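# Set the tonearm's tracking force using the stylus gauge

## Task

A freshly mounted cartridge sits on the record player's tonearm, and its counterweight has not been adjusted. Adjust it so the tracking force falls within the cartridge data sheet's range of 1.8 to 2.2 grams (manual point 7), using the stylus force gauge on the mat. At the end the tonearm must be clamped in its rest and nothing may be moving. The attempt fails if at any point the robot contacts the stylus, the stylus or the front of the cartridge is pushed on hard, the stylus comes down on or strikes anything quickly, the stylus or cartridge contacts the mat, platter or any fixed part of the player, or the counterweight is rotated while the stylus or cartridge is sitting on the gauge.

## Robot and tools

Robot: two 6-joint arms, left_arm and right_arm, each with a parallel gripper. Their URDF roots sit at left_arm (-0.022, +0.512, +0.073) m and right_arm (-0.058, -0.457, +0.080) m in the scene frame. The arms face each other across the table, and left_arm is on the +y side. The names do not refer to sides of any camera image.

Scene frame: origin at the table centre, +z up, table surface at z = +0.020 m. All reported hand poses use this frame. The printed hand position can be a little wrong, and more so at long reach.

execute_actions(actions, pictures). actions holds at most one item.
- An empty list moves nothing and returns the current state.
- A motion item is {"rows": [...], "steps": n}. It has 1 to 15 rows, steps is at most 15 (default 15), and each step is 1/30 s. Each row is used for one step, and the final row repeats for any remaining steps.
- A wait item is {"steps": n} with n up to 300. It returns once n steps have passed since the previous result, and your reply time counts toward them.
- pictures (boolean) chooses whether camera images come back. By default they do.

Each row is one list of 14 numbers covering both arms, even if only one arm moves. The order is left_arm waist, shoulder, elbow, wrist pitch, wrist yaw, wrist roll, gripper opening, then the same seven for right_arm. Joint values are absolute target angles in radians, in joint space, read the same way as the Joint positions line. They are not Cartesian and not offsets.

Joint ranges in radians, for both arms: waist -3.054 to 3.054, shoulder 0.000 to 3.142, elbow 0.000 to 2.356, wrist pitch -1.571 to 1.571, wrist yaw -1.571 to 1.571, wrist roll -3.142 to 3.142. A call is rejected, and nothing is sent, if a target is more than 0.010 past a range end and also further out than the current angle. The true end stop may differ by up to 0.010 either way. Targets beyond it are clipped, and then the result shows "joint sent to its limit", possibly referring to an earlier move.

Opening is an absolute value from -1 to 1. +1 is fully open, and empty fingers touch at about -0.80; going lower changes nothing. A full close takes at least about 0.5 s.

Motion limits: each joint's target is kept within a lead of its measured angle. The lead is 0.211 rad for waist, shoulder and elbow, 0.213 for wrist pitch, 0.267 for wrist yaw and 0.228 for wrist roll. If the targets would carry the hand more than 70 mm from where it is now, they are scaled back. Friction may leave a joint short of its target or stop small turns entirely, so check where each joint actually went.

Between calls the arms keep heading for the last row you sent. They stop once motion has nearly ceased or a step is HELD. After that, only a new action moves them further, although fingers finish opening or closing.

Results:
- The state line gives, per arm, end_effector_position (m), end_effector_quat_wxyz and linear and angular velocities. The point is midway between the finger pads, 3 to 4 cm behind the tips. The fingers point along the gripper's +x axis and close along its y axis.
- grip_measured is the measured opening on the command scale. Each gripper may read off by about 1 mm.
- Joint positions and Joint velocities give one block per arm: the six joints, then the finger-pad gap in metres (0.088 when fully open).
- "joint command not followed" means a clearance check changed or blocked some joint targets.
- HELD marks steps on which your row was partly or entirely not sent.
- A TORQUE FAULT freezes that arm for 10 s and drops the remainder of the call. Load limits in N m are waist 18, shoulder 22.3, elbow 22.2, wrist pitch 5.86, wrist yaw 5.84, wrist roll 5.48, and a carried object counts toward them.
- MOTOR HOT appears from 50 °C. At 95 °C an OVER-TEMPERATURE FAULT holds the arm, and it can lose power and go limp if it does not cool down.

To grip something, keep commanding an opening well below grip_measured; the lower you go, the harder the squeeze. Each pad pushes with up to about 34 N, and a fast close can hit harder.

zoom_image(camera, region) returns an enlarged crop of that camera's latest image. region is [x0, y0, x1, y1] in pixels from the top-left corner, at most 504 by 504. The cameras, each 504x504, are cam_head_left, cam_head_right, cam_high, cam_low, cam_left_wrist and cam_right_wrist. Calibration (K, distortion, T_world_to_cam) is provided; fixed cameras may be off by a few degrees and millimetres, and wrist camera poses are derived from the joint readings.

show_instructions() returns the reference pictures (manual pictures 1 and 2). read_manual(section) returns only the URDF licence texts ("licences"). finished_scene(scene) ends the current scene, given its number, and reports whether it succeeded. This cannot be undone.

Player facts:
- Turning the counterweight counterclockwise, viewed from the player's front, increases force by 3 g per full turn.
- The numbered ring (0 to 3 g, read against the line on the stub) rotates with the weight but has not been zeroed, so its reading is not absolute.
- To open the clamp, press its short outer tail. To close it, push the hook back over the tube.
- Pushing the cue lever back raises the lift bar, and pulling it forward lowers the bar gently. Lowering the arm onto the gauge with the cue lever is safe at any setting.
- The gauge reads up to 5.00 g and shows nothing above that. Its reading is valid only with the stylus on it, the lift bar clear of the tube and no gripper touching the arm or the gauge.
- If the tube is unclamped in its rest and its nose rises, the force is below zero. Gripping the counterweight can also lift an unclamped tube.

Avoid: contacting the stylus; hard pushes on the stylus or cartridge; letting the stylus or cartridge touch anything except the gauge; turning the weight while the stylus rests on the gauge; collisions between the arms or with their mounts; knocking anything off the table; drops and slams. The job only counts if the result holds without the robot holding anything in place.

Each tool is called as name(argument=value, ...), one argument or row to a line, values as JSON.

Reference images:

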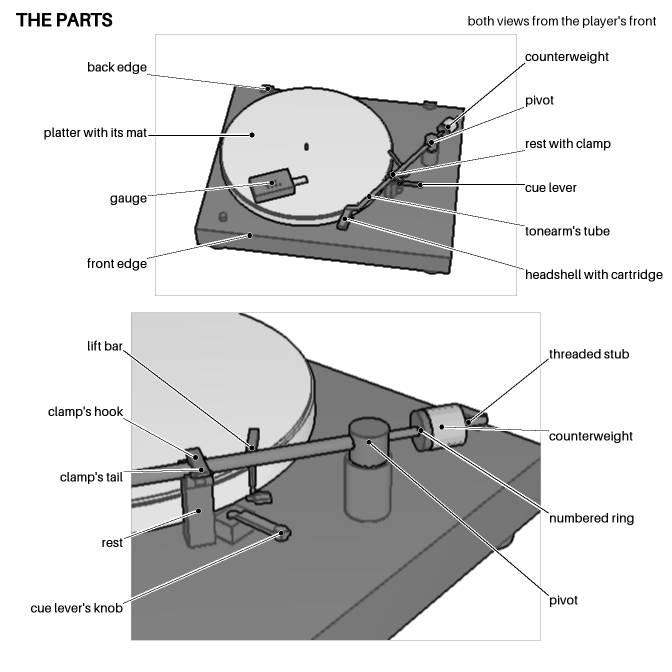

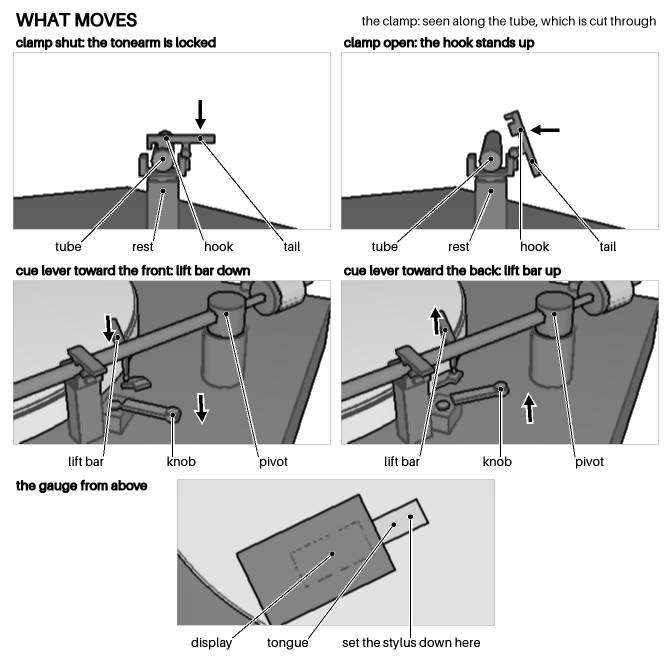

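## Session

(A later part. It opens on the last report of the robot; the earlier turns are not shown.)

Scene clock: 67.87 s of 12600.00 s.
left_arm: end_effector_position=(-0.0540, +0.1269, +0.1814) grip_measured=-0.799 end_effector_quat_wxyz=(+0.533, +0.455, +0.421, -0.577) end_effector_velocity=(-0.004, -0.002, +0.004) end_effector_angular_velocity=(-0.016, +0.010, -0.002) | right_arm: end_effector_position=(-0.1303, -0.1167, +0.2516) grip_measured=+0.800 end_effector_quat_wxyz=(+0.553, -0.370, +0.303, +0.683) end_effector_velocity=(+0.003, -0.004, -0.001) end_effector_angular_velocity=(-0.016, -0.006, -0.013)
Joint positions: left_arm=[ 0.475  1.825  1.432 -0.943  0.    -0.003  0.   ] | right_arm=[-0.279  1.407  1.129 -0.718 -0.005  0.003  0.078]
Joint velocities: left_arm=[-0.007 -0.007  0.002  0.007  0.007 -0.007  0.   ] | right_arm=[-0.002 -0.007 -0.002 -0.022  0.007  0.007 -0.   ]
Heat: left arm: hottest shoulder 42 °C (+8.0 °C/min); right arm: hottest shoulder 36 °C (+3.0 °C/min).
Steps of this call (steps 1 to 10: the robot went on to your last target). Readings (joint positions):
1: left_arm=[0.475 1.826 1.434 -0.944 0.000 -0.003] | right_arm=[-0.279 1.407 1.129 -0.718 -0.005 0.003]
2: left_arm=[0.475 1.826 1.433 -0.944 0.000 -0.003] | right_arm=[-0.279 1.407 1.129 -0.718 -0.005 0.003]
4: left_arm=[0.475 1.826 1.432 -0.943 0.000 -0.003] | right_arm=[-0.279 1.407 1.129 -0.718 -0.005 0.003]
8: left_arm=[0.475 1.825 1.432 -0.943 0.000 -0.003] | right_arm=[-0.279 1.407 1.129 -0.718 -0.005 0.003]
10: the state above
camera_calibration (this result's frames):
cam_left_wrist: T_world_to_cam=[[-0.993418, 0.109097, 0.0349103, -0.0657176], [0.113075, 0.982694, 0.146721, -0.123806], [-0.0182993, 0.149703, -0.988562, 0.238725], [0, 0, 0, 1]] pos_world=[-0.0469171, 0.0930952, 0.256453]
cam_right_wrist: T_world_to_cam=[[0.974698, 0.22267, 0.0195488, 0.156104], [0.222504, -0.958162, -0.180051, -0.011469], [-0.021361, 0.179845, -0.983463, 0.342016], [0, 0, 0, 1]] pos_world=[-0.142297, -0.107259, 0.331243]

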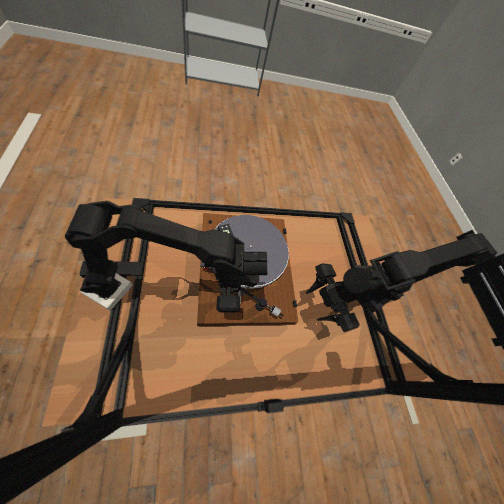

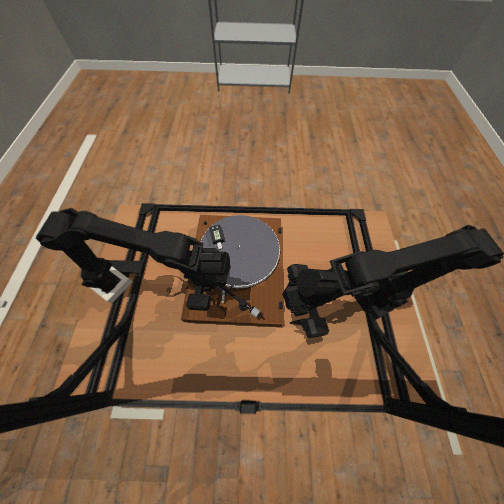

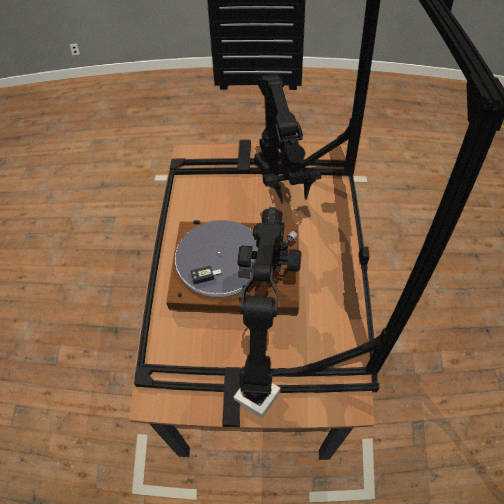

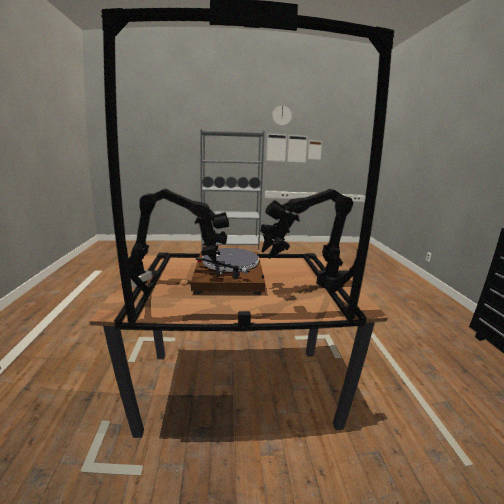

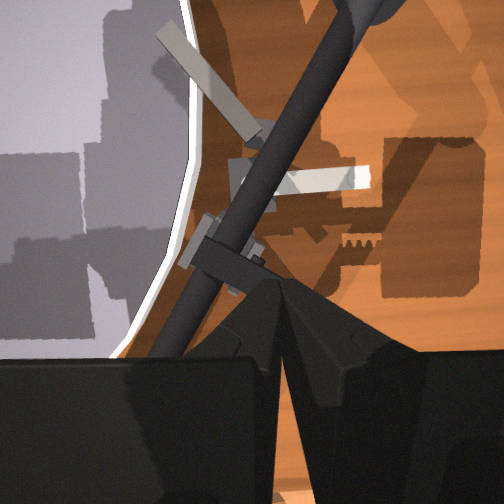

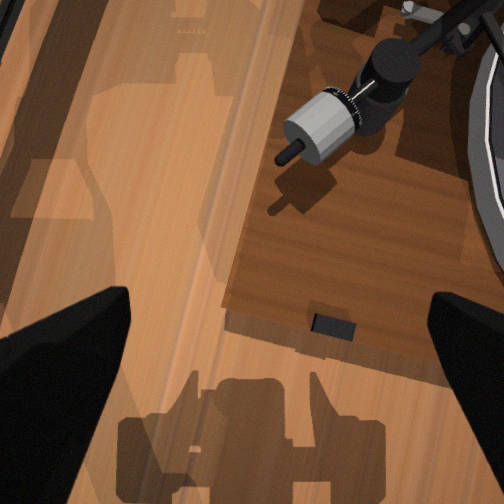

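execute_actions(
  actions=[
    {"rows": [[0.475,1.83,1.46,-0.975,0,0,-0.9,-0.277,1.4,1.12,-0.72,0,0,0.8],[0.475,1.83,1.46,-0.975,0,0,-0.9,-0.277,1.4,1.12,-0.72,0,0,0.8],[0.475,1.83,1.46,-0.975,0,0,-0.9,-0.277,1.4,1.12,-0.72,0,0,0.8],[0.475,1.83,1.46,-0.975,0,0,-0.9,-0.277,1.4,1.12,-0.72,0,0,0.8],[0.475,1.83,1.46,-0.975,0,0,-0.9,-0.277,1.4,1.12,-0.72,0,0,0.8],[0.458,1.83,1.46,-0.975,0,0,-0.9,-0.277,1.4,1.12,-0.72,0,0,0.8]], "steps": 15},
  ],
  pictures=false,
)

execute_actions(
  actions=[
    {"rows": [[0.458,1.83,1.45,-0.965,0,0,-0.9,-0.277,1.4,1.12,-0.72,0,0,0.8],[0.458,1.831,1.44,-0.955,0,0,-0.9,-0.277,1.4,1.12,-0.72,0,0,0.8],[0.458,1.832,1.43,-0.945,0,0,-0.9,-0.277,1.4,1.12,-0.72,0,0,0.8],[0.458,1.833,1.42,-0.935,0,0,-0.9,-0.277,1.4,1.12,-0.72,0,0,0.8],[0.458,1.834,1.41,-0.925,0,0,-0.9,-0.277,1.4,1.12,-0.72,0,0,0.8],[0.458,1.835,1.40,-0.915,0,0,-0.9,-0.277,1.4,1.12,-0.72,0,0,0.8],[0.458,1.836,1.39,-0.905,0,0,-0.9,-0.277,1.4,1.12,-0.72,0,0,0.8],[0.458,1.837,1.38,-0.898,0,0,-0.9,-0.277,1.4,1.12,-0.72,0,0,0.8]], "steps": 15},
  ],
  pictures=false,
)

execute_actions(
  actions=[
    {"steps": 10},
  ],
)

Scene clock: 76.73 s of 12600.00 s.
left_arm: end_effector_position=(-0.0593, +0.1299, +0.1848) grip_measured=-0.799 end_effector_quat_wxyz=(+0.525, +0.462, +0.421, -0.577) end_effector_velocity=(+0.000, +0.002, -0.000) end_effector_angular_velocity=(+0.007, -0.003, +0.021) | right_arm: end_effector_position=(-0.1303, -0.1168, +0.2516) grip_measured=+0.800 end_effector_quat_wxyz=(+0.553, -0.370, +0.303, +0.683) end_effector_velocity=(-0.000, +0.001, +0.001) end_effector_angular_velocity=(+0.008, -0.004, +0.020)
Joint positions: left_arm=[ 0.461  1.825  1.448 -0.973  0.001 -0.003  0.   ] | right_arm=[-0.279  1.406  1.128 -0.718 -0.005  0.003  0.078]
Joint velocities: left_arm=[-0.002 -0.002 -0.002 -0.007 -0.007 -0.022  0.   ] | right_arm=[-0.002 -0.002 -0.002  0.007 -0.007 -0.022 -0.   ]
Heat: left arm: hottest shoulder 42 °C (+6.0 °C/min); right arm: hottest shoulder 36 °C (+2.0 °C/min).
Steps of this call (steps 1 to 15: the robot went on to your last target; steps 16 to 90: nothing new was sent; then 5.37 s passed at rest; steps 91 to 105: all 15 steps of this action). Readings (joint positions):
91: left_arm=[0.475 1.825 1.435 -0.945 0.000 -0.003] | right_arm=[-0.279 1.406 1.129 -0.718 -0.005 0.003]
92: left_arm=[0.475 1.825 1.439 -0.950 0.000 -0.003] | right_arm=[-0.279 1.406 1.129 -0.718 -0.005 0.003]
94: left_arm=[0.475 1.825 1.443 -0.964 0.001 -0.003] | right_arm=[-0.279 1.406 1.128 -0.718 -0.005 0.003]
98: left_arm=[0.469 1.825 1.445 -0.971 0.001 -0.003] | right_arm=[-0.279 1.406 1.128 -0.718 -0.005 0.003]
105: the state above

Scene clock: 77.23 s of 12600.00 s.
left_arm: end_effector_position=(-0.0615, +0.1285, +0.1712) grip_measured=-0.799 end_effector_quat_wxyz=(+0.527, +0.458, +0.416, -0.583) end_effector_velocity=(+0.006, +0.013, -0.023) end_effector_angular_velocity=(+0.062, -0.040, +0.013) | right_arm: end_effector_position=(-0.1303, -0.1168, +0.2516) grip_measured=+0.800 end_effector_quat_wxyz=(+0.553, -0.370, +0.303, +0.683) end_effector_velocity=(+0.000, -0.003, -0.003) end_effector_angular_velocity=(-0.012, -0.000, +0.008)
Joint positions: left_arm=[ 0.456  1.827  1.393 -0.9    0.002 -0.003  0.   ] | right_arm=[-0.279  1.406  1.128 -0.718 -0.005  0.003  0.078]
Joint velocities: left_arm=[-0.002  0.017 -0.056  0.007 -0.037 -0.007  0.   ] | right_arm=[-0.002 -0.002 -0.007 -0.007 -0.007 -0.007 -0.   ]
Heat: left arm: hottest shoulder 42 °C (+5.1 °C/min); right arm: hottest shoulder 36 °C (+2.0 °C/min).
Steps of this call (steps 1 to 15: all 15 steps of this action). Readings (joint positions):
1: left_arm=[0.461 1.825 1.448 -0.973 0.001 -0.003] | right_arm=[-0.279 1.406 1.128 -0.718 -0.005 0.003]
2: left_arm=[0.461 1.825 1.447 -0.971 0.001 -0.003] | right_arm=[-0.279 1.406 1.128 -0.718 -0.005 0.003]
4: left_arm=[0.461 1.825 1.444 -0.954 0.001 -0.003] | right_arm=[-0.279 1.406 1.128 -0.718 -0.005 0.003]
8: left_arm=[0.459 1.825 1.420 -0.926 0.002 -0.003] | right_arm=[-0.279 1.406 1.128 -0.718 -0.005 0.003]
15: the state above

Scene clock: 77.57 s of 12600.00 s.
left_arm: end_effector_position=(-0.0613, +0.1294, +0.1695) grip_measured=-0.799 end_effector_quat_wxyz=(+0.526, +0.459, +0.418, -0.581) end_effector_velocity=(+0.003, +0.002, +0.002) end_effector_angular_velocity=(+0.001, -0.017, +0.024) | right_arm: end_effector_position=(-0.1303, -0.1168, +0.2516) grip_measured=+0.800 end_effector_quat_wxyz=(+0.553, -0.370, +0.303, +0.683) end_effector_velocity=(-0.002, -0.002, -0.001) end_effector_angular_velocity=(-0.010, +0.013, +0.016)
Joint positions: left_arm=[ 0.456  1.829  1.389 -0.9    0.002 -0.003  0.   ] | right_arm=[-0.279  1.406  1.128 -0.718 -0.005  0.003  0.078]
Joint velocities: left_arm=[-0.002 -0.007 -0.002 -0.007 -0.022 -0.022  0.   ] | right_arm=[-0.002 -0.002 -0.002 -0.007 -0.022 -0.007 -0.   ]
Heat: left arm: hottest shoulder 42 °C (+5.0 °C/min); right arm: hottest shoulder 36 °C (+2.0 °C/min).
Steps of this call (steps 1 to 10: the robot went on to your last target). Readings (joint positions):
1: left_arm=[0.456 1.828 1.391 -0.900 0.002 -0.003] | right_arm=[-0.279 1.406 1.128 -0.718 -0.005 0.003]
2: left_arm=[0.456 1.829 1.390 -0.900 0.002 -0.003] | right_arm=[-0.279 1.406 1.128 -0.718 -0.005 0.003]
4: left_arm=[0.456 1.829 1.390 -0.900 0.002 -0.003] | right_arm=[-0.279 1.406 1.128 -0.718 -0.005 0.003]
8: left_arm=[0.456 1.829 1.389 -0.900 0.002 -0.003] | right_arm=[-0.279 1.406 1.128 -0.718 -0.005 0.003]
10: the state above
camera_calibration (this result's frames):
cam_left_wrist: T_world_to_cam=[[-0.991095, 0.127953, 0.0368598, -0.0754479], [0.132077, 0.979816, 0.150054, -0.1227], [-0.0169161, 0.153586, -0.987991, 0.225857], [0, 0, 0, 1]] pos_world=[-0.0547495, 0.0951888, 0.244337]
cam_right_wrist: T_world_to_cam=[[0.974698, 0.22267, 0.0195488, 0.156106], [0.222504, -0.958162, -0.180051, -0.0115697], [-0.021361, 0.179845, -0.983463, 0.342018], [0, 0, 0, 1]] pos_world=[-0.142276, -0.107356, 0.331227]

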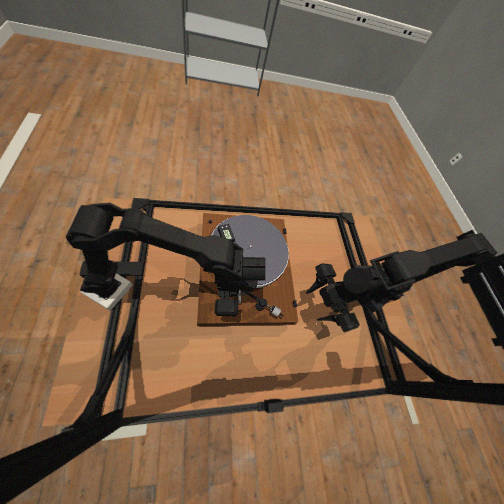

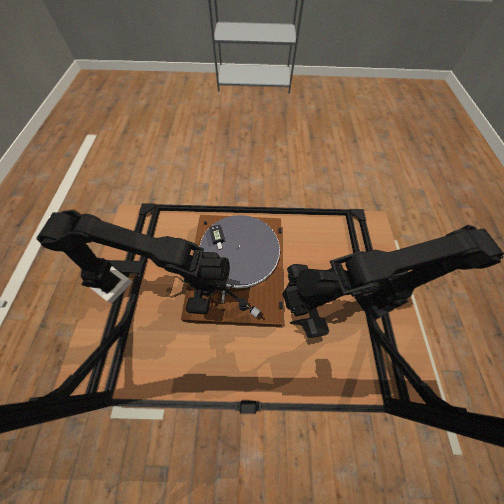

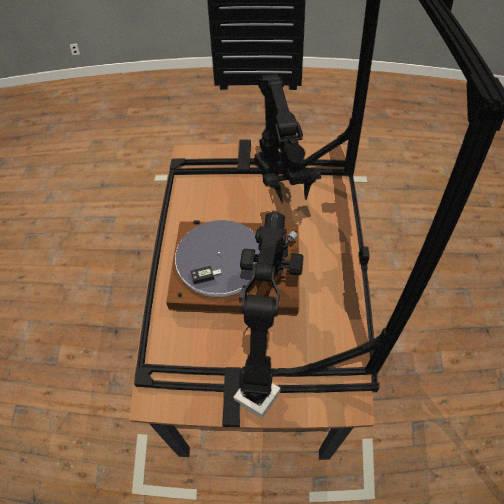

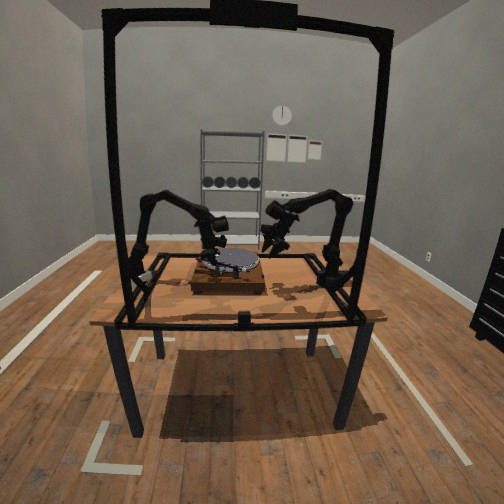

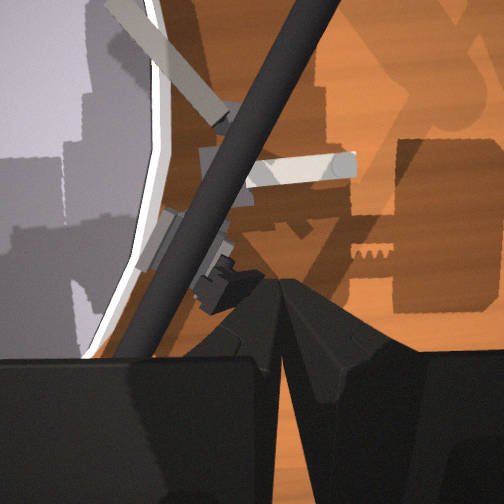

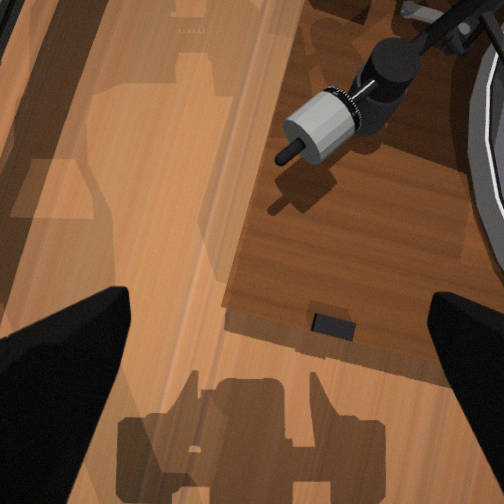

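zoom_image(
  camera="cam_low",
  region=[185, 235, 275, 295],
)

zoom_image(
  camera="cam_right_wrist",
  region=[264, 0, 504, 180],
)

Region (185, 235, 275, 295) of cam_low's 504x504 image, scaled by 5.600, with more detail than that image has.

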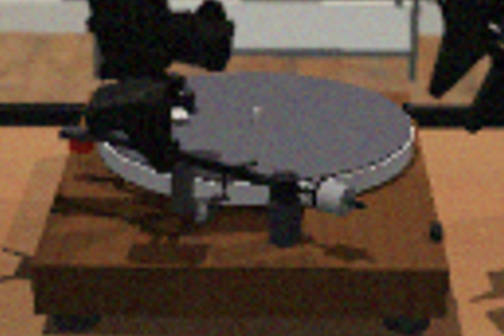

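Region (264, 0, 504, 180) of cam_right_wrist's 504x504 image, scaled by 2.100, with more detail than that image has; it fills the top 378 rows of this view, and the rest is white.

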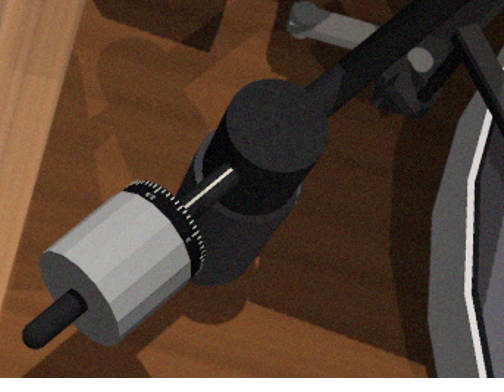

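execute_actions(
  actions=[
    {"rows": [[0.456,1.83,1.52,-1.03,0,0,-0.9,-0.277,1.4,1.12,-0.72,0,0,0.8]], "steps": 12},
  ],
  pictures=false,
)

execute_actions(
  actions=[
    {"rows": [[0.173,1.874,1.51,-0.98,-0.5,0,-0.9,-0.277,1.4,1.12,-0.72,0,0,0.8]], "steps": 15},
  ],
  pictures=false,
)

execute_actions(
  actions=[
    {"steps": 12},
  ],
)

Scene clock: 98.57 s of 12600.00 s.
left_arm: end_effector_position=(-0.0616, +0.1270, +0.1978) grip_measured=-0.799 end_effector_quat_wxyz=(+0.524, +0.463, +0.421, -0.579) end_effector_velocity=(+0.000, +0.001, +0.003) end_effector_angular_velocity=(-0.003, -0.005, +0.006) | right_arm: end_effector_position=(-0.1303, -0.1170, +0.2515) grip_measured=+0.800 end_effector_quat_wxyz=(+0.552, -0.370, +0.303, +0.683) end_effector_velocity=(-0.002, -0.002, -0.001) end_effector_angular_velocity=(-0.006, -0.007, +0.025)
Joint positions: left_arm=[ 0.456  1.832  1.508 -1.027  0.002 -0.003  0.   ] | right_arm=[-0.279  1.406  1.128 -0.719 -0.005  0.003  0.078]
Joint velocities: left_arm=[-0.002 -0.007  0.002 -0.007 -0.007 -0.007  0.   ] | right_arm=[ 0.002 -0.002 -0.002 -0.007 -0.007 -0.022  0.   ]
Heat: left arm: hottest shoulder 42 °C (+2.0 °C/min); right arm: hottest shoulder 36 °C (+0.0 °C/min).
Steps of this call (steps 1 to 15: the robot went on to your last target; steps 16 to 90: nothing new was sent; then 17.60 s passed at rest; steps 91 to 102: all 12 steps of this action). Readings (joint positions):
91: left_arm=[0.456 1.832 1.412 -0.937 0.002 -0.003] | right_arm=[-0.279 1.406 1.128 -0.719 -0.005 0.003]
92: left_arm=[0.456 1.837 1.436 -0.969 0.002 -0.003] | right_arm=[-0.279 1.406 1.128 -0.719 -0.005 0.003]
94: left_arm=[0.456 1.837 1.474 -0.995 0.002 -0.003] | right_arm=[-0.279 1.406 1.128 -0.719 -0.005 0.003]
98: left_arm=[0.456 1.832 1.507 -1.020 0.002 -0.003] | right_arm=[-0.279 1.406 1.128 -0.719 -0.005 0.003]
102: the state above

Scene clock: 99.07 s of 12600.00 s.
left_arm: end_effector_position=(-0.1032, +0.1207, +0.2032) grip_measured=-0.799 end_effector_quat_wxyz=(+0.584, +0.585, +0.212, -0.522) end_effector_velocity=(+0.007, -0.003, +0.004) end_effector_angular_velocity=(-0.028, -0.041, +0.020) | right_arm: end_effector_position=(-0.1303, -0.1170, +0.2515) grip_measured=+0.800 end_effector_quat_wxyz=(+0.552, -0.370, +0.303, +0.683) end_effector_velocity=(+0.002, -0.002, +0.001) end_effector_angular_velocity=(-0.000, -0.010, -0.000)
Joint positions: left_arm=[ 0.173  1.87   1.508 -0.982 -0.494 -0.003  0.   ] | right_arm=[-0.279  1.406  1.128 -0.719 -0.005  0.003  0.078]
Joint velocities: left_arm=[ 0.002 -0.002 -0.002  0.007 -0.051 -0.007  0.   ] | right_arm=[-0.002 -0.007 -0.002 -0.007  0.007 -0.007 -0.   ]
Heat: left arm: hottest shoulder 42 °C (+2.0 °C/min); right arm: hottest shoulder 36 °C (+0.0 °C/min).
Steps of this call (steps 1 to 15: all 15 steps of this action). Readings (joint positions):
1: left_arm=[0.439 1.835 1.508 -1.022 -0.070 -0.003] | right_arm=[-0.279 1.406 1.128 -0.719 -0.005 0.003]
2: left_arm=[0.398 1.839 1.508 -1.007 -0.158 -0.003] | right_arm=[-0.279 1.406 1.128 -0.719 -0.005 0.003]
4: left_arm=[0.288 1.853 1.508 -0.990 -0.309 -0.003] | right_arm=[-0.279 1.406 1.128 -0.719 -0.005 0.003]
8: left_arm=[0.165 1.870 1.508 -0.984 -0.447 -0.003] | right_arm=[-0.279 1.406 1.128 -0.719 -0.005 0.003]
15: the state above

Scene clock: 99.47 s of 12600.00 s.
left_arm: end_effector_position=(-0.1028, +0.1205, +0.2034) grip_measured=-0.799 end_effector_quat_wxyz=(+0.585, +0.585, +0.211, -0.521) end_effector_velocity=(+0.003, +0.001, +0.001) end_effector_angular_velocity=(-0.004, -0.020, +0.009) | right_arm: end_effector_position=(-0.1303, -0.1170, +0.2515) grip_measured=+0.800 end_effector_quat_wxyz=(+0.552, -0.370, +0.303, +0.683) end_effector_velocity=(+0.000, -0.002, +0.001) end_effector_angular_velocity=(-0.005, +0.009, -0.005)
Joint positions: left_arm=[ 0.173  1.87   1.508 -0.982 -0.498 -0.003  0.   ] | right_arm=[-0.279  1.406  1.128 -0.719 -0.005  0.003  0.078]
Joint velocities: left_arm=[-0.002 -0.002 -0.002 -0.007 -0.022 -0.007  0.   ] | right_arm=[-0.002 -0.007 -0.002 -0.007 -0.007  0.007 -0.   ]
Heat: left arm: hottest shoulder 42 °C (+2.0 °C/min); right arm: hottest shoulder 36 °C (+0.0 °C/min).
Steps of this call (steps 1 to 12: the robot went on to your last target). Readings (joint positions):
1: left_arm=[0.173 1.870 1.508 -0.982 -0.495 -0.003] | right_arm=[-0.279 1.406 1.128 -0.719 -0.005 0.003]
2: left_arm=[0.173 1.870 1.508 -0.982 -0.496 -0.003] | right_arm=[-0.279 1.406 1.128 -0.719 -0.005 0.003]
4: left_arm=[0.173 1.870 1.508 -0.982 -0.497 -0.003] | right_arm=[-0.279 1.406 1.128 -0.719 -0.005 0.003]
8: left_arm=[0.173 1.870 1.508 -0.982 -0.497 -0.003] | right_arm=[-0.279 1.406 1.128 -0.719 -0.005 0.003]
12: the state above
camera_calibration (this result's frames):
cam_left_wrist: T_world_to_cam=[[-0.86214, 0.260516, -0.434563, -0.0234982], [0.228463, 0.965428, 0.12551, -0.0970403], [0.452237, 0.00892522, -0.891853, 0.306184], [0, 0, 0, 1]] pos_world=[-0.136557, 0.0970744, 0.27504]
cam_right_wrist: T_world_to_cam=[[0.974696, 0.222677, 0.0195422, 0.156113], [0.222518, -0.958229, -0.179676, -0.0118476], [-0.0212838, 0.179478, -0.983532, 0.341972], [0, 0, 0, 1]] pos_world=[-0.142248, -0.107492, 0.331161]

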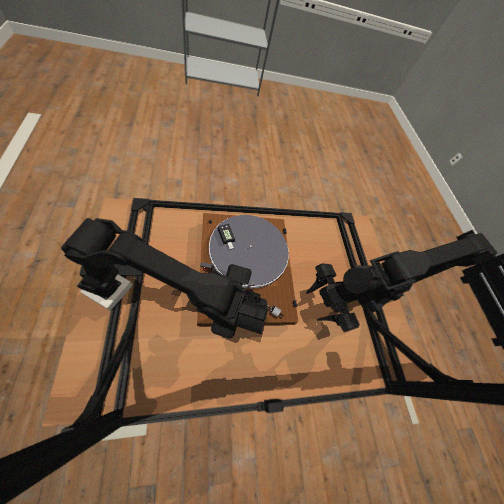

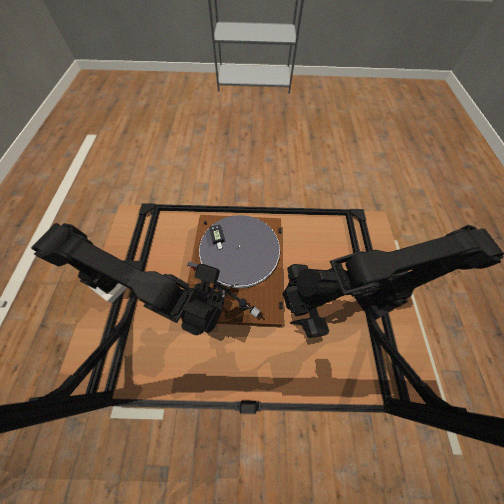

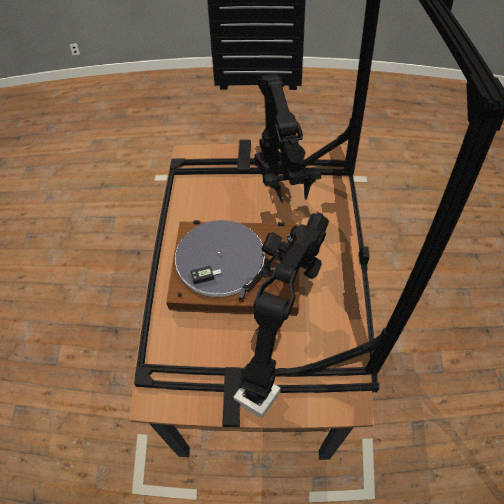

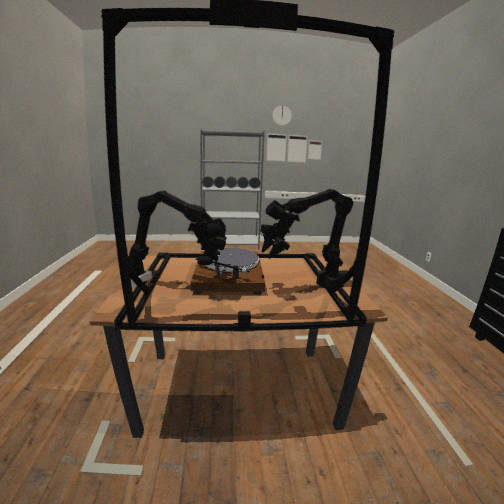

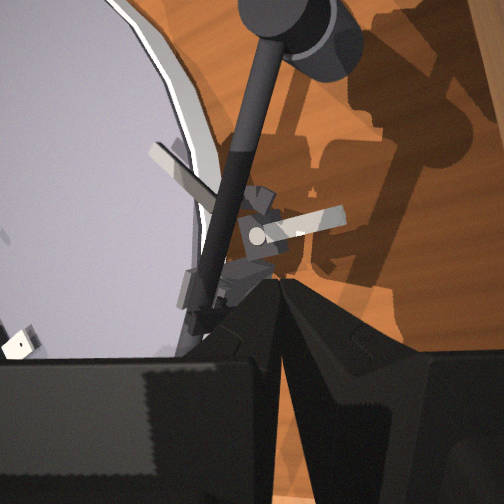

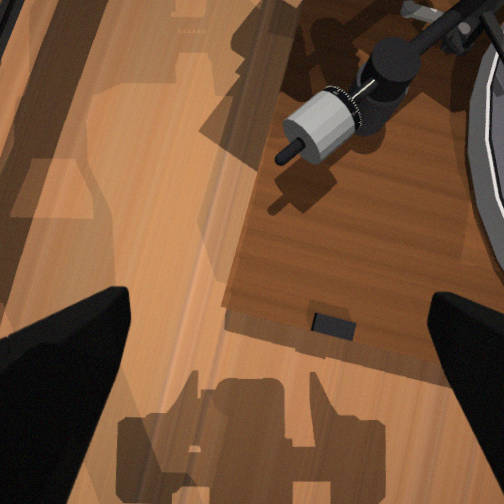

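execute_actions(
  actions=[
    {"rows": [[0.173,1.89,1.46,-0.92,-0.5,0,-0.9,-0.277,1.4,1.12,-0.72,0,0,0.8],[0.173,1.89,1.46,-0.92,-0.5,0,-0.9,-0.277,1.4,1.12,-0.72,0,0,0.8],[0.173,1.89,1.46,-0.92,-0.5,0,-0.9,-0.277,1.4,1.12,-0.72,0,0,0.8],[0.173,1.906,1.41,-0.855,-0.5,0,-0.9,-0.277,1.4,1.12,-0.72,0,0,0.8],[0.173,1.906,1.41,-0.855,-0.5,0,-0.9,-0.277,1.4,1.12,-0.72,0,0,0.8],[0.173,1.906,1.41,-0.855,-0.5,0,-0.9,-0.277,1.4,1.12,-0.72,0,0,0.8],[0.173,1.922,1.36,-0.79,-0.5,0,-0.9,-0.277,1.4,1.12,-0.72,0,0,0.8],[0.173,1.922,1.36,-0.79,-0.5,0,-0.9,-0.277,1.4,1.12,-0.72,0,0,0.8],[0.173,1.922,1.36,-0.79,-0.5,0,-0.9,-0.277,1.4,1.12,-0.72,0,0,0.8],[0.173,1.94,1.31,-0.728,-0.5,0,-0.9,-0.277,1.4,1.12,-0.72,0,0,0.8]], "steps": 15},
  ],
  pictures=false,
)

execute_actions(
  actions=[
    {"steps": 12},
  ],
)

Scene clock: 106.03 s of 12600.00 s.
left_arm: end_effector_position=(-0.1020, +0.1221, +0.1357) grip_measured=-0.799 end_effector_quat_wxyz=(+0.582, +0.590, +0.213, -0.517) end_effector_velocity=(+0.005, +0.011, -0.048) end_effector_angular_velocity=(+0.031, -0.013, +0.031) | right_arm: end_effector_position=(-0.1303, -0.1171, +0.2515) grip_measured=+0.800 end_effector_quat_wxyz=(+0.552, -0.370, +0.303, +0.683) end_effector_velocity=(+0.002, -0.002, +0.001) end_effector_angular_velocity=(+0.001, -0.018, +0.012)
Joint positions: left_arm=[ 0.173  1.936  1.322 -0.743 -0.499 -0.003  0.   ] | right_arm=[-0.279  1.406  1.128 -0.719 -0.005  0.002  0.078]
Joint velocities: left_arm=[-0.002  0.056 -0.12   0.125 -0.007 -0.037  0.   ] | right_arm=[-0.002 -0.007 -0.002 -0.007  0.007 -0.022 -0.   ]
Heat: left arm: hottest shoulder 43 °C (+3.0 °C/min); right arm: hottest shoulder 36 °C (+0.0 °C/min).
Steps of this call (steps 1 to 15: the robot went on to your last target; steps 16 to 90: nothing new was sent; then 3.07 s passed at rest; steps 91 to 105: all 15 steps of this action). Readings (joint positions):
91: left_arm=[0.173 1.871 1.501 -0.967 -0.498 -0.003] | right_arm=[-0.279 1.406 1.128 -0.719 -0.005 0.002]
92: left_arm=[0.173 1.871 1.495 -0.951 -0.498 -0.003] | right_arm=[-0.279 1.406 1.128 -0.719 -0.005 0.002]
94: left_arm=[0.173 1.876 1.473 -0.917 -0.499 -0.003] | right_arm=[-0.279 1.406 1.128 -0.719 -0.005 0.002]
98: left_arm=[0.173 1.897 1.409 -0.837 -0.499 -0.003] | right_arm=[-0.279 1.406 1.128 -0.719 -0.005 0.002]
105: the state above

Scene clock: 106.43 s of 12600.00 s.
left_arm: end_effector_position=(-0.1025, +0.1206, +0.1348) grip_measured=-0.799 end_effector_quat_wxyz=(+0.584, +0.587, +0.211, -0.519) end_effector_velocity=(-0.000, -0.001, +0.001) end_effector_angular_velocity=(-0.012, -0.001, +0.005) | right_arm: end_effector_position=(-0.1304, -0.1171, +0.2515) grip_measured=+0.800 end_effector_quat_wxyz=(+0.552, -0.370, +0.303, +0.683) end_effector_velocity=(+0.004, -0.001, -0.001) end_effector_angular_velocity=(-0.007, -0.004, -0.017)
Joint positions: left_arm=[ 0.173  1.938  1.318 -0.73  -0.499 -0.003  0.   ] | right_arm=[-0.279  1.406  1.128 -0.719 -0.005  0.002  0.078]
Joint velocities: left_arm=[-0.002 -0.002 -0.002  0.007 -0.007 -0.007  0.   ] | right_arm=[-0.007 -0.002 -0.002 -0.007  0.007  0.007 -0.   ]
Heat: left arm: hottest shoulder 43 °C (+3.0 °C/min); right arm: hottest shoulder 36 °C (+0.0 °C/min).
Steps of this call (steps 1 to 12: the robot went on to your last target). Readings (joint positions):
1: left_arm=[0.173 1.938 1.320 -0.740 -0.499 -0.003] | right_arm=[-0.279 1.406 1.128 -0.719 -0.005 0.002]
2: left_arm=[0.173 1.938 1.319 -0.737 -0.499 -0.003] | right_arm=[-0.279 1.406 1.128 -0.719 -0.005 0.002]
4: left_arm=[0.173 1.938 1.319 -0.732 -0.499 -0.003] | right_arm=[-0.279 1.406 1.128 -0.719 -0.005 0.002]
8: left_arm=[0.173 1.938 1.318 -0.731 -0.499 -0.003] | right_arm=[-0.279 1.406 1.128 -0.719 -0.005 0.002]
12: the state above
camera_calibration (this result's frames):
cam_left_wrist: T_world_to_cam=[[-0.860821, 0.261984, -0.436293, -0.0529211], [0.227722, 0.964989, 0.13015, -0.0892287], [0.455115, 0.0126826, -0.890342, 0.244528], [0, 0, 0, 1]] pos_world=[-0.136524, 0.0968679, 0.206237]
cam_right_wrist: T_world_to_cam=[[0.974536, 0.22336, 0.0197492, 0.156254], [0.223226, -0.958065, -0.179673, -0.0118348], [-0.0212108, 0.179506, -0.983528, 0.341988], [0, 0, 0, 1]] pos_world=[-0.142379, -0.107628, 0.331142]

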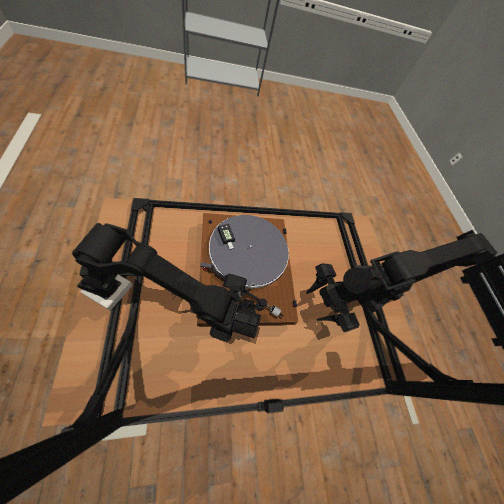

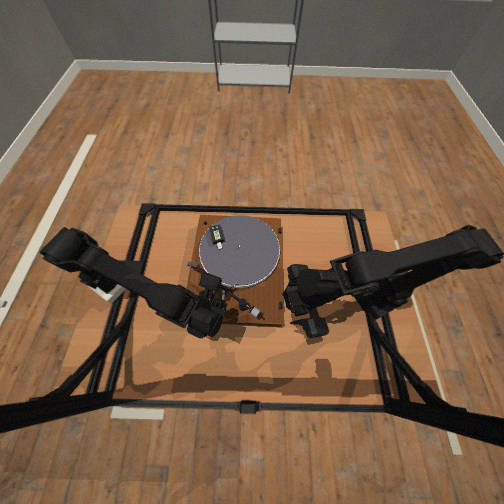

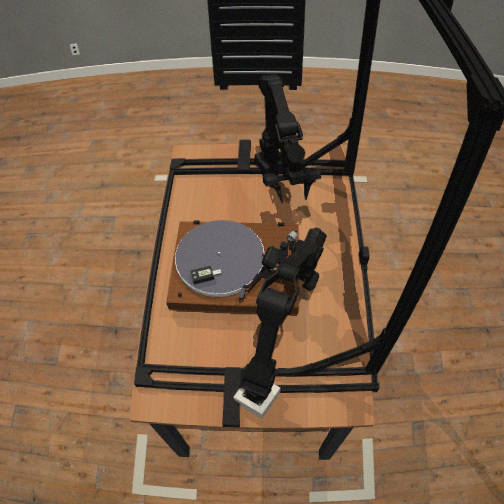

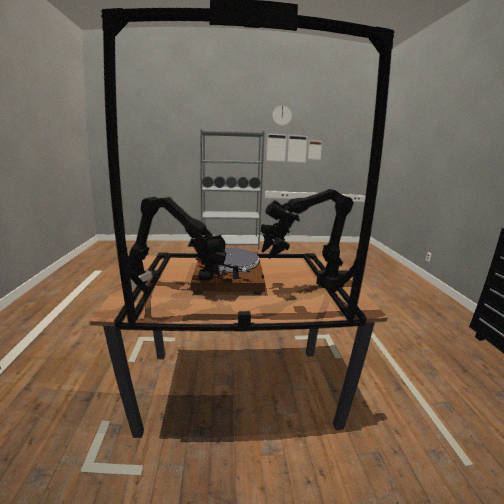

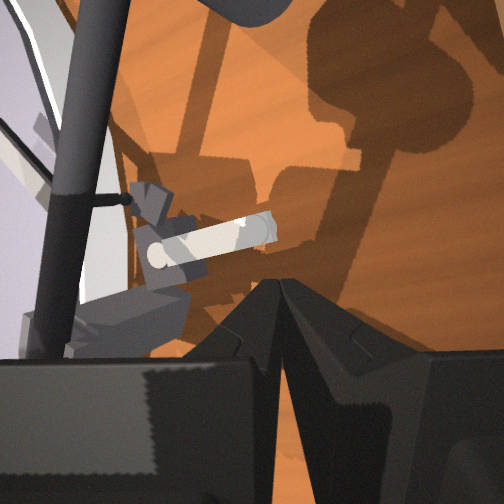

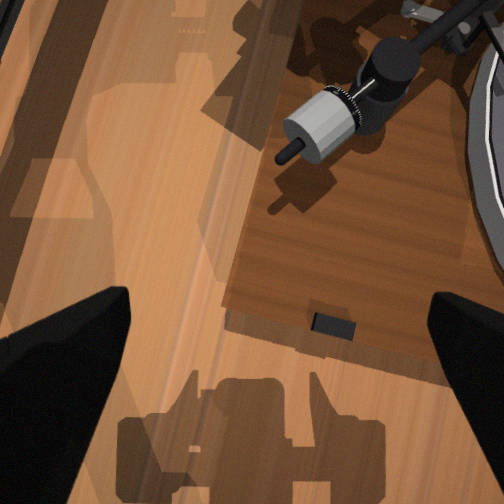

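execute_actions(
  actions=[
    {"rows": [[0.188,1.949,1.287,-0.697,-0.5,0,-0.9,-0.277,1.4,1.12,-0.72,0,0,0.8]], "steps": 12},
  ],
  pictures=false,
)

execute_actions(
  actions=[
    {"rows": [[0.19,1.955,1.30,-0.70,-0.5,0,-0.9,-0.277,1.4,1.12,-0.72,0,0,0.8],[0.192,1.964,1.313,-0.704,-0.5,0,-0.9,-0.277,1.4,1.12,-0.72,0,0,0.8],[0.194,1.973,1.326,-0.708,-0.5,0,-0.9,-0.277,1.4,1.12,-0.72,0,0,0.8],[0.197,1.982,1.339,-0.712,-0.5,0,-0.9,-0.277,1.4,1.12,-0.72,0,0,0.8],[0.2,1.991,1.352,-0.717,-0.5,0,-0.9,-0.277,1.4,1.12,-0.72,0,0,0.8],[0.202,2.0,1.365,-0.721,-0.5,0,-0.9,-0.277,1.4,1.12,-0.72,0,0,0.8],[0.205,2.009,1.378,-0.725,-0.5,0,-0.9,-0.277,1.4,1.12,-0.72,0,0,0.8],[0.207,2.018,1.391,-0.73,-0.5,0,-0.9,-0.277,1.4,1.12,-0.72,0,0,0.8],[0.21,2.027,1.404,-0.734,-0.5,0,-0.9,-0.277,1.4,1.12,-0.72,0,0,0.8],[0.212,2.036,1.417,-0.738,-0.5,0,-0.9,-0.277,1.4,1.12,-0.72,0,0,0.8]], "steps": 15},
  ],
  pictures=false,
)

execute_actions(
  actions=[
    {"steps": 10},
  ],
)

Scene clock: 123.10 s of 12600.00 s.
left_arm: end_effector_position=(-0.0977, +0.1203, +0.1286) grip_measured=-0.799 end_effector_quat_wxyz=(+0.588, +0.584, +0.214, -0.517) end_effector_velocity=(-0.001, +0.004, -0.002) end_effector_angular_velocity=(+0.011, +0.005, +0.002) | right_arm: end_effector_position=(-0.1303, -0.1172, +0.2514) grip_measured=+0.800 end_effector_quat_wxyz=(+0.552, -0.370, +0.303, +0.683) end_effector_velocity=(+0.002, -0.002, -0.001) end_effector_angular_velocity=(-0.005, -0.011, -0.000)
Joint positions: left_arm=[ 0.185  1.941  1.296 -0.699 -0.499 -0.003  0.   ] | right_arm=[-0.279  1.406  1.127 -0.719 -0.004  0.002  0.078]
Joint velocities: left_arm=[-0.002 -0.002 -0.007 -0.007  0.007 -0.007  0.   ] | right_arm=[-0.002 -0.002 -0.002 -0.007  0.007 -0.007 -0.   ]
Heat: left arm: hottest shoulder 44 °C (+2.0 °C/min); right arm: hottest elbow 37 °C (+1.0 °C/min).
Steps of this call (steps 1 to 30: the robot went on to your last target; steps 31 to 90: nothing new was sent; then 13.27 s passed at rest; steps 91 to 102: all 12 steps of this action). Readings (joint positions):
91: left_arm=[0.174 1.938 1.313 -0.721 -0.499 -0.003] | right_arm=[-0.279 1.406 1.127 -0.719 -0.004 0.002]
92: left_arm=[0.176 1.938 1.310 -0.713 -0.499 -0.003] | right_arm=[-0.279 1.406 1.127 -0.719 -0.004 0.002]
94: left_arm=[0.181 1.939 1.303 -0.707 -0.499 -0.003] | right_arm=[-0.279 1.406 1.127 -0.719 -0.004 0.002]
98: left_arm=[0.185 1.941 1.297 -0.701 -0.499 -0.003] | right_arm=[-0.279 1.406 1.127 -0.719 -0.004 0.002]
102: the state above

Scene clock: 123.60 s of 12600.00 s.
left_arm: end_effector_position=(-0.0959, +0.1012, +0.1240) grip_measured=-0.799 end_effector_quat_wxyz=(+0.590, +0.588, +0.223, -0.507) end_effector_velocity=(+0.001, -0.009, +0.003) end_effector_angular_velocity=(-0.008, -0.003, +0.015) | right_arm: end_effector_position=(-0.1303, -0.1172, +0.2514) grip_measured=+0.800 end_effector_quat_wxyz=(+0.552, -0.370, +0.303, +0.683) end_effector_velocity=(+0.001, +0.001, +0.002) end_effector_angular_velocity=(+0.010, +0.012, -0.010)
Joint positions: left_arm=[ 0.207  2.024  1.4   -0.736 -0.498 -0.003  0.   ] | right_arm=[-0.279  1.406  1.127 -0.719 -0.004  0.002  0.078]
Joint velocities: left_arm=[ 0.007  0.027  0.051 -0.022 -0.007 -0.007  0.   ] | right_arm=[-0.007 -0.007 -0.002  0.007 -0.007  0.007 -0.   ]
Heat: left arm: hottest shoulder 44 °C (+2.0 °C/min); right arm: hottest elbow 37 °C (+1.0 °C/min).
Steps of this call (steps 1 to 15: all 15 steps of this action). Readings (joint positions):
1: left_arm=[0.185 1.942 1.296 -0.699 -0.499 -0.003] | right_arm=[-0.279 1.406 1.127 -0.719 -0.004 0.002]
2: left_arm=[0.186 1.944 1.297 -0.699 -0.499 -0.003] | right_arm=[-0.279 1.406 1.127 -0.719 -0.004 0.002]
4: left_arm=[0.188 1.954 1.306 -0.705 -0.499 -0.003] | right_arm=[-0.279 1.406 1.127 -0.719 -0.004 0.002]
8: left_arm=[0.197 1.989 1.348 -0.719 -0.499 -0.003] | right_arm=[-0.279 1.406 1.127 -0.719 -0.004 0.002]
15: the state above

Scene clock: 123.93 s of 12600.00 s.
left_arm: end_effector_position=(-0.0959, +0.1004, +0.1239) grip_measured=-0.799 end_effector_quat_wxyz=(+0.590, +0.588, +0.223, -0.507) end_effector_velocity=(+0.001, +0.002, +0.000) end_effector_angular_velocity=(+0.002, -0.007, +0.005) | right_arm: end_effector_position=(-0.1303, -0.1172, +0.2514) grip_measured=+0.800 end_effector_quat_wxyz=(+0.552, -0.370, +0.303, +0.683) end_effector_velocity=(+0.000, -0.002, -0.001) end_effector_angular_velocity=(-0.009, +0.008, -0.005)
Joint positions: left_arm=[ 0.207  2.027  1.404 -0.738 -0.498 -0.003  0.   ] | right_arm=[-0.279  1.406  1.127 -0.719 -0.004  0.002  0.078]
Joint velocities: left_arm=[-0.002 -0.002 -0.002 -0.007 -0.007 -0.007  0.   ] | right_arm=[-0.002 -0.002 -0.002 -0.007 -0.007  0.007 -0.   ]
Heat: left arm: hottest shoulder 44 °C (+2.0 °C/min); right arm: hottest elbow 37 °C (+1.0 °C/min).
Steps of this call (steps 1 to 10: the robot went on to your last target). Readings (joint positions):
1: left_arm=[0.207 2.025 1.401 -0.737 -0.498 -0.003] | right_arm=[-0.279 1.406 1.127 -0.719 -0.004 0.002]
2: left_arm=[0.207 2.025 1.402 -0.737 -0.498 -0.003] | right_arm=[-0.279 1.406 1.127 -0.719 -0.004 0.002]
4: left_arm=[0.207 2.026 1.403 -0.737 -0.498 -0.003] | right_arm=[-0.279 1.406 1.127 -0.719 -0.004 0.002]
8: left_arm=[0.207 2.027 1.404 -0.738 -0.498 -0.003] | right_arm=[-0.279 1.406 1.127 -0.719 -0.004 0.002]
10: the state above
camera_calibration (this result's frames):
cam_left_wrist: T_world_to_cam=[[-0.867988, 0.237965, -0.435855, -0.0449847], [0.194792, 0.970518, 0.141955, -0.0749768], [0.456785, 0.0383137, -0.888751, 0.229411], [0, 0, 0, 1]] pos_world=[-0.129233, 0.0746815, 0.194926]
cam_right_wrist: T_world_to_cam=[[0.974574, 0.223165, 0.0200628, 0.156104], [0.223098, -0.958166, -0.179291, -0.0120582], [-0.020788, 0.179208, -0.983591, 0.341897], [0, 0, 0, 1]] pos_world=[-0.142337, -0.107661, 0.330993]

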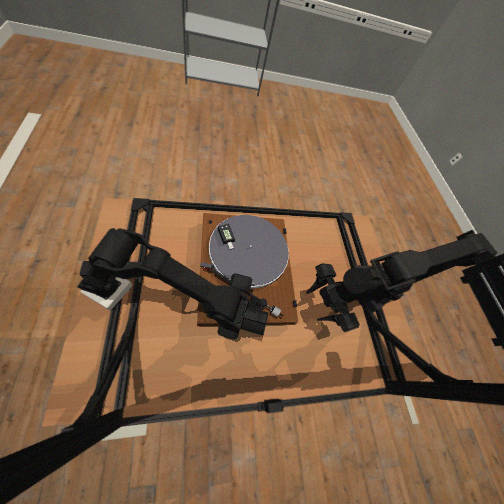

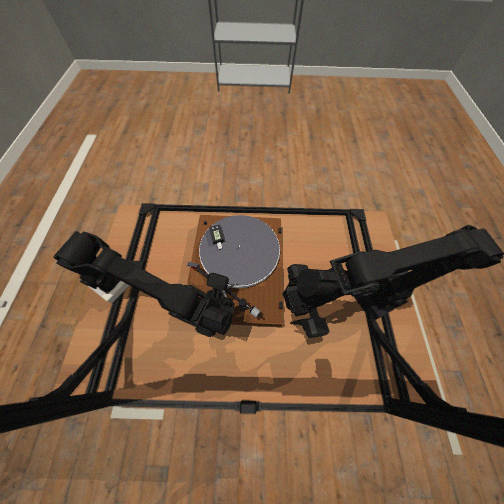

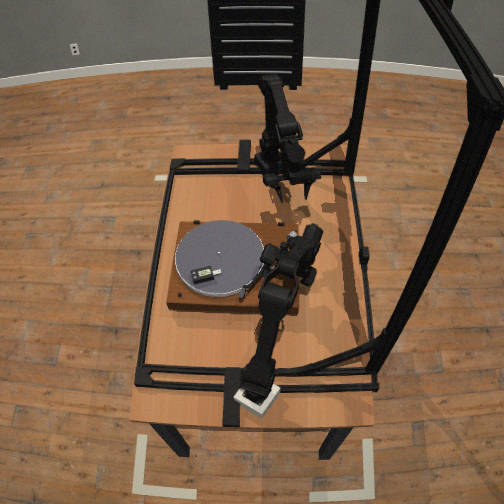

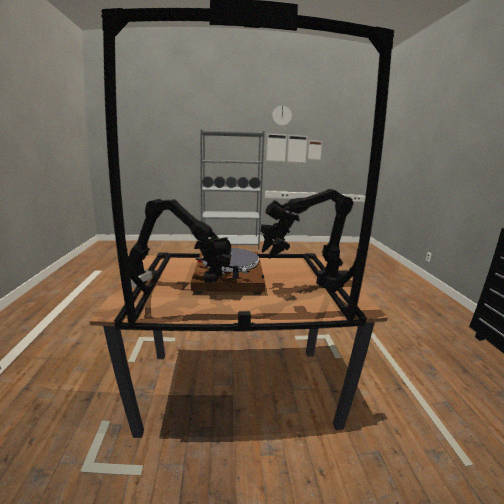

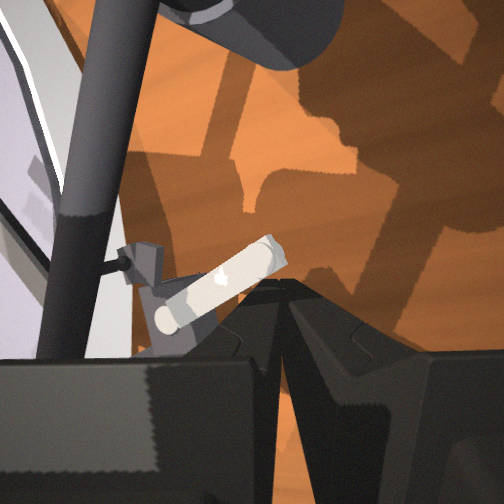

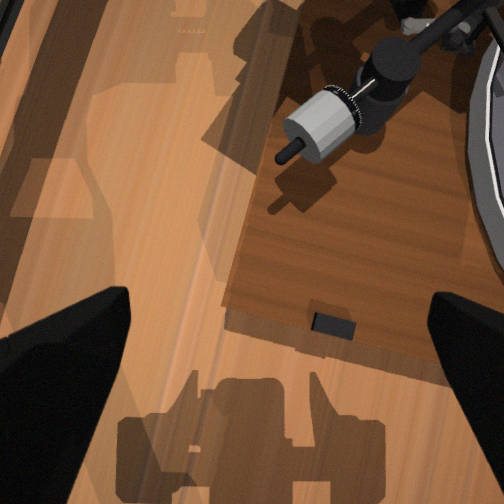

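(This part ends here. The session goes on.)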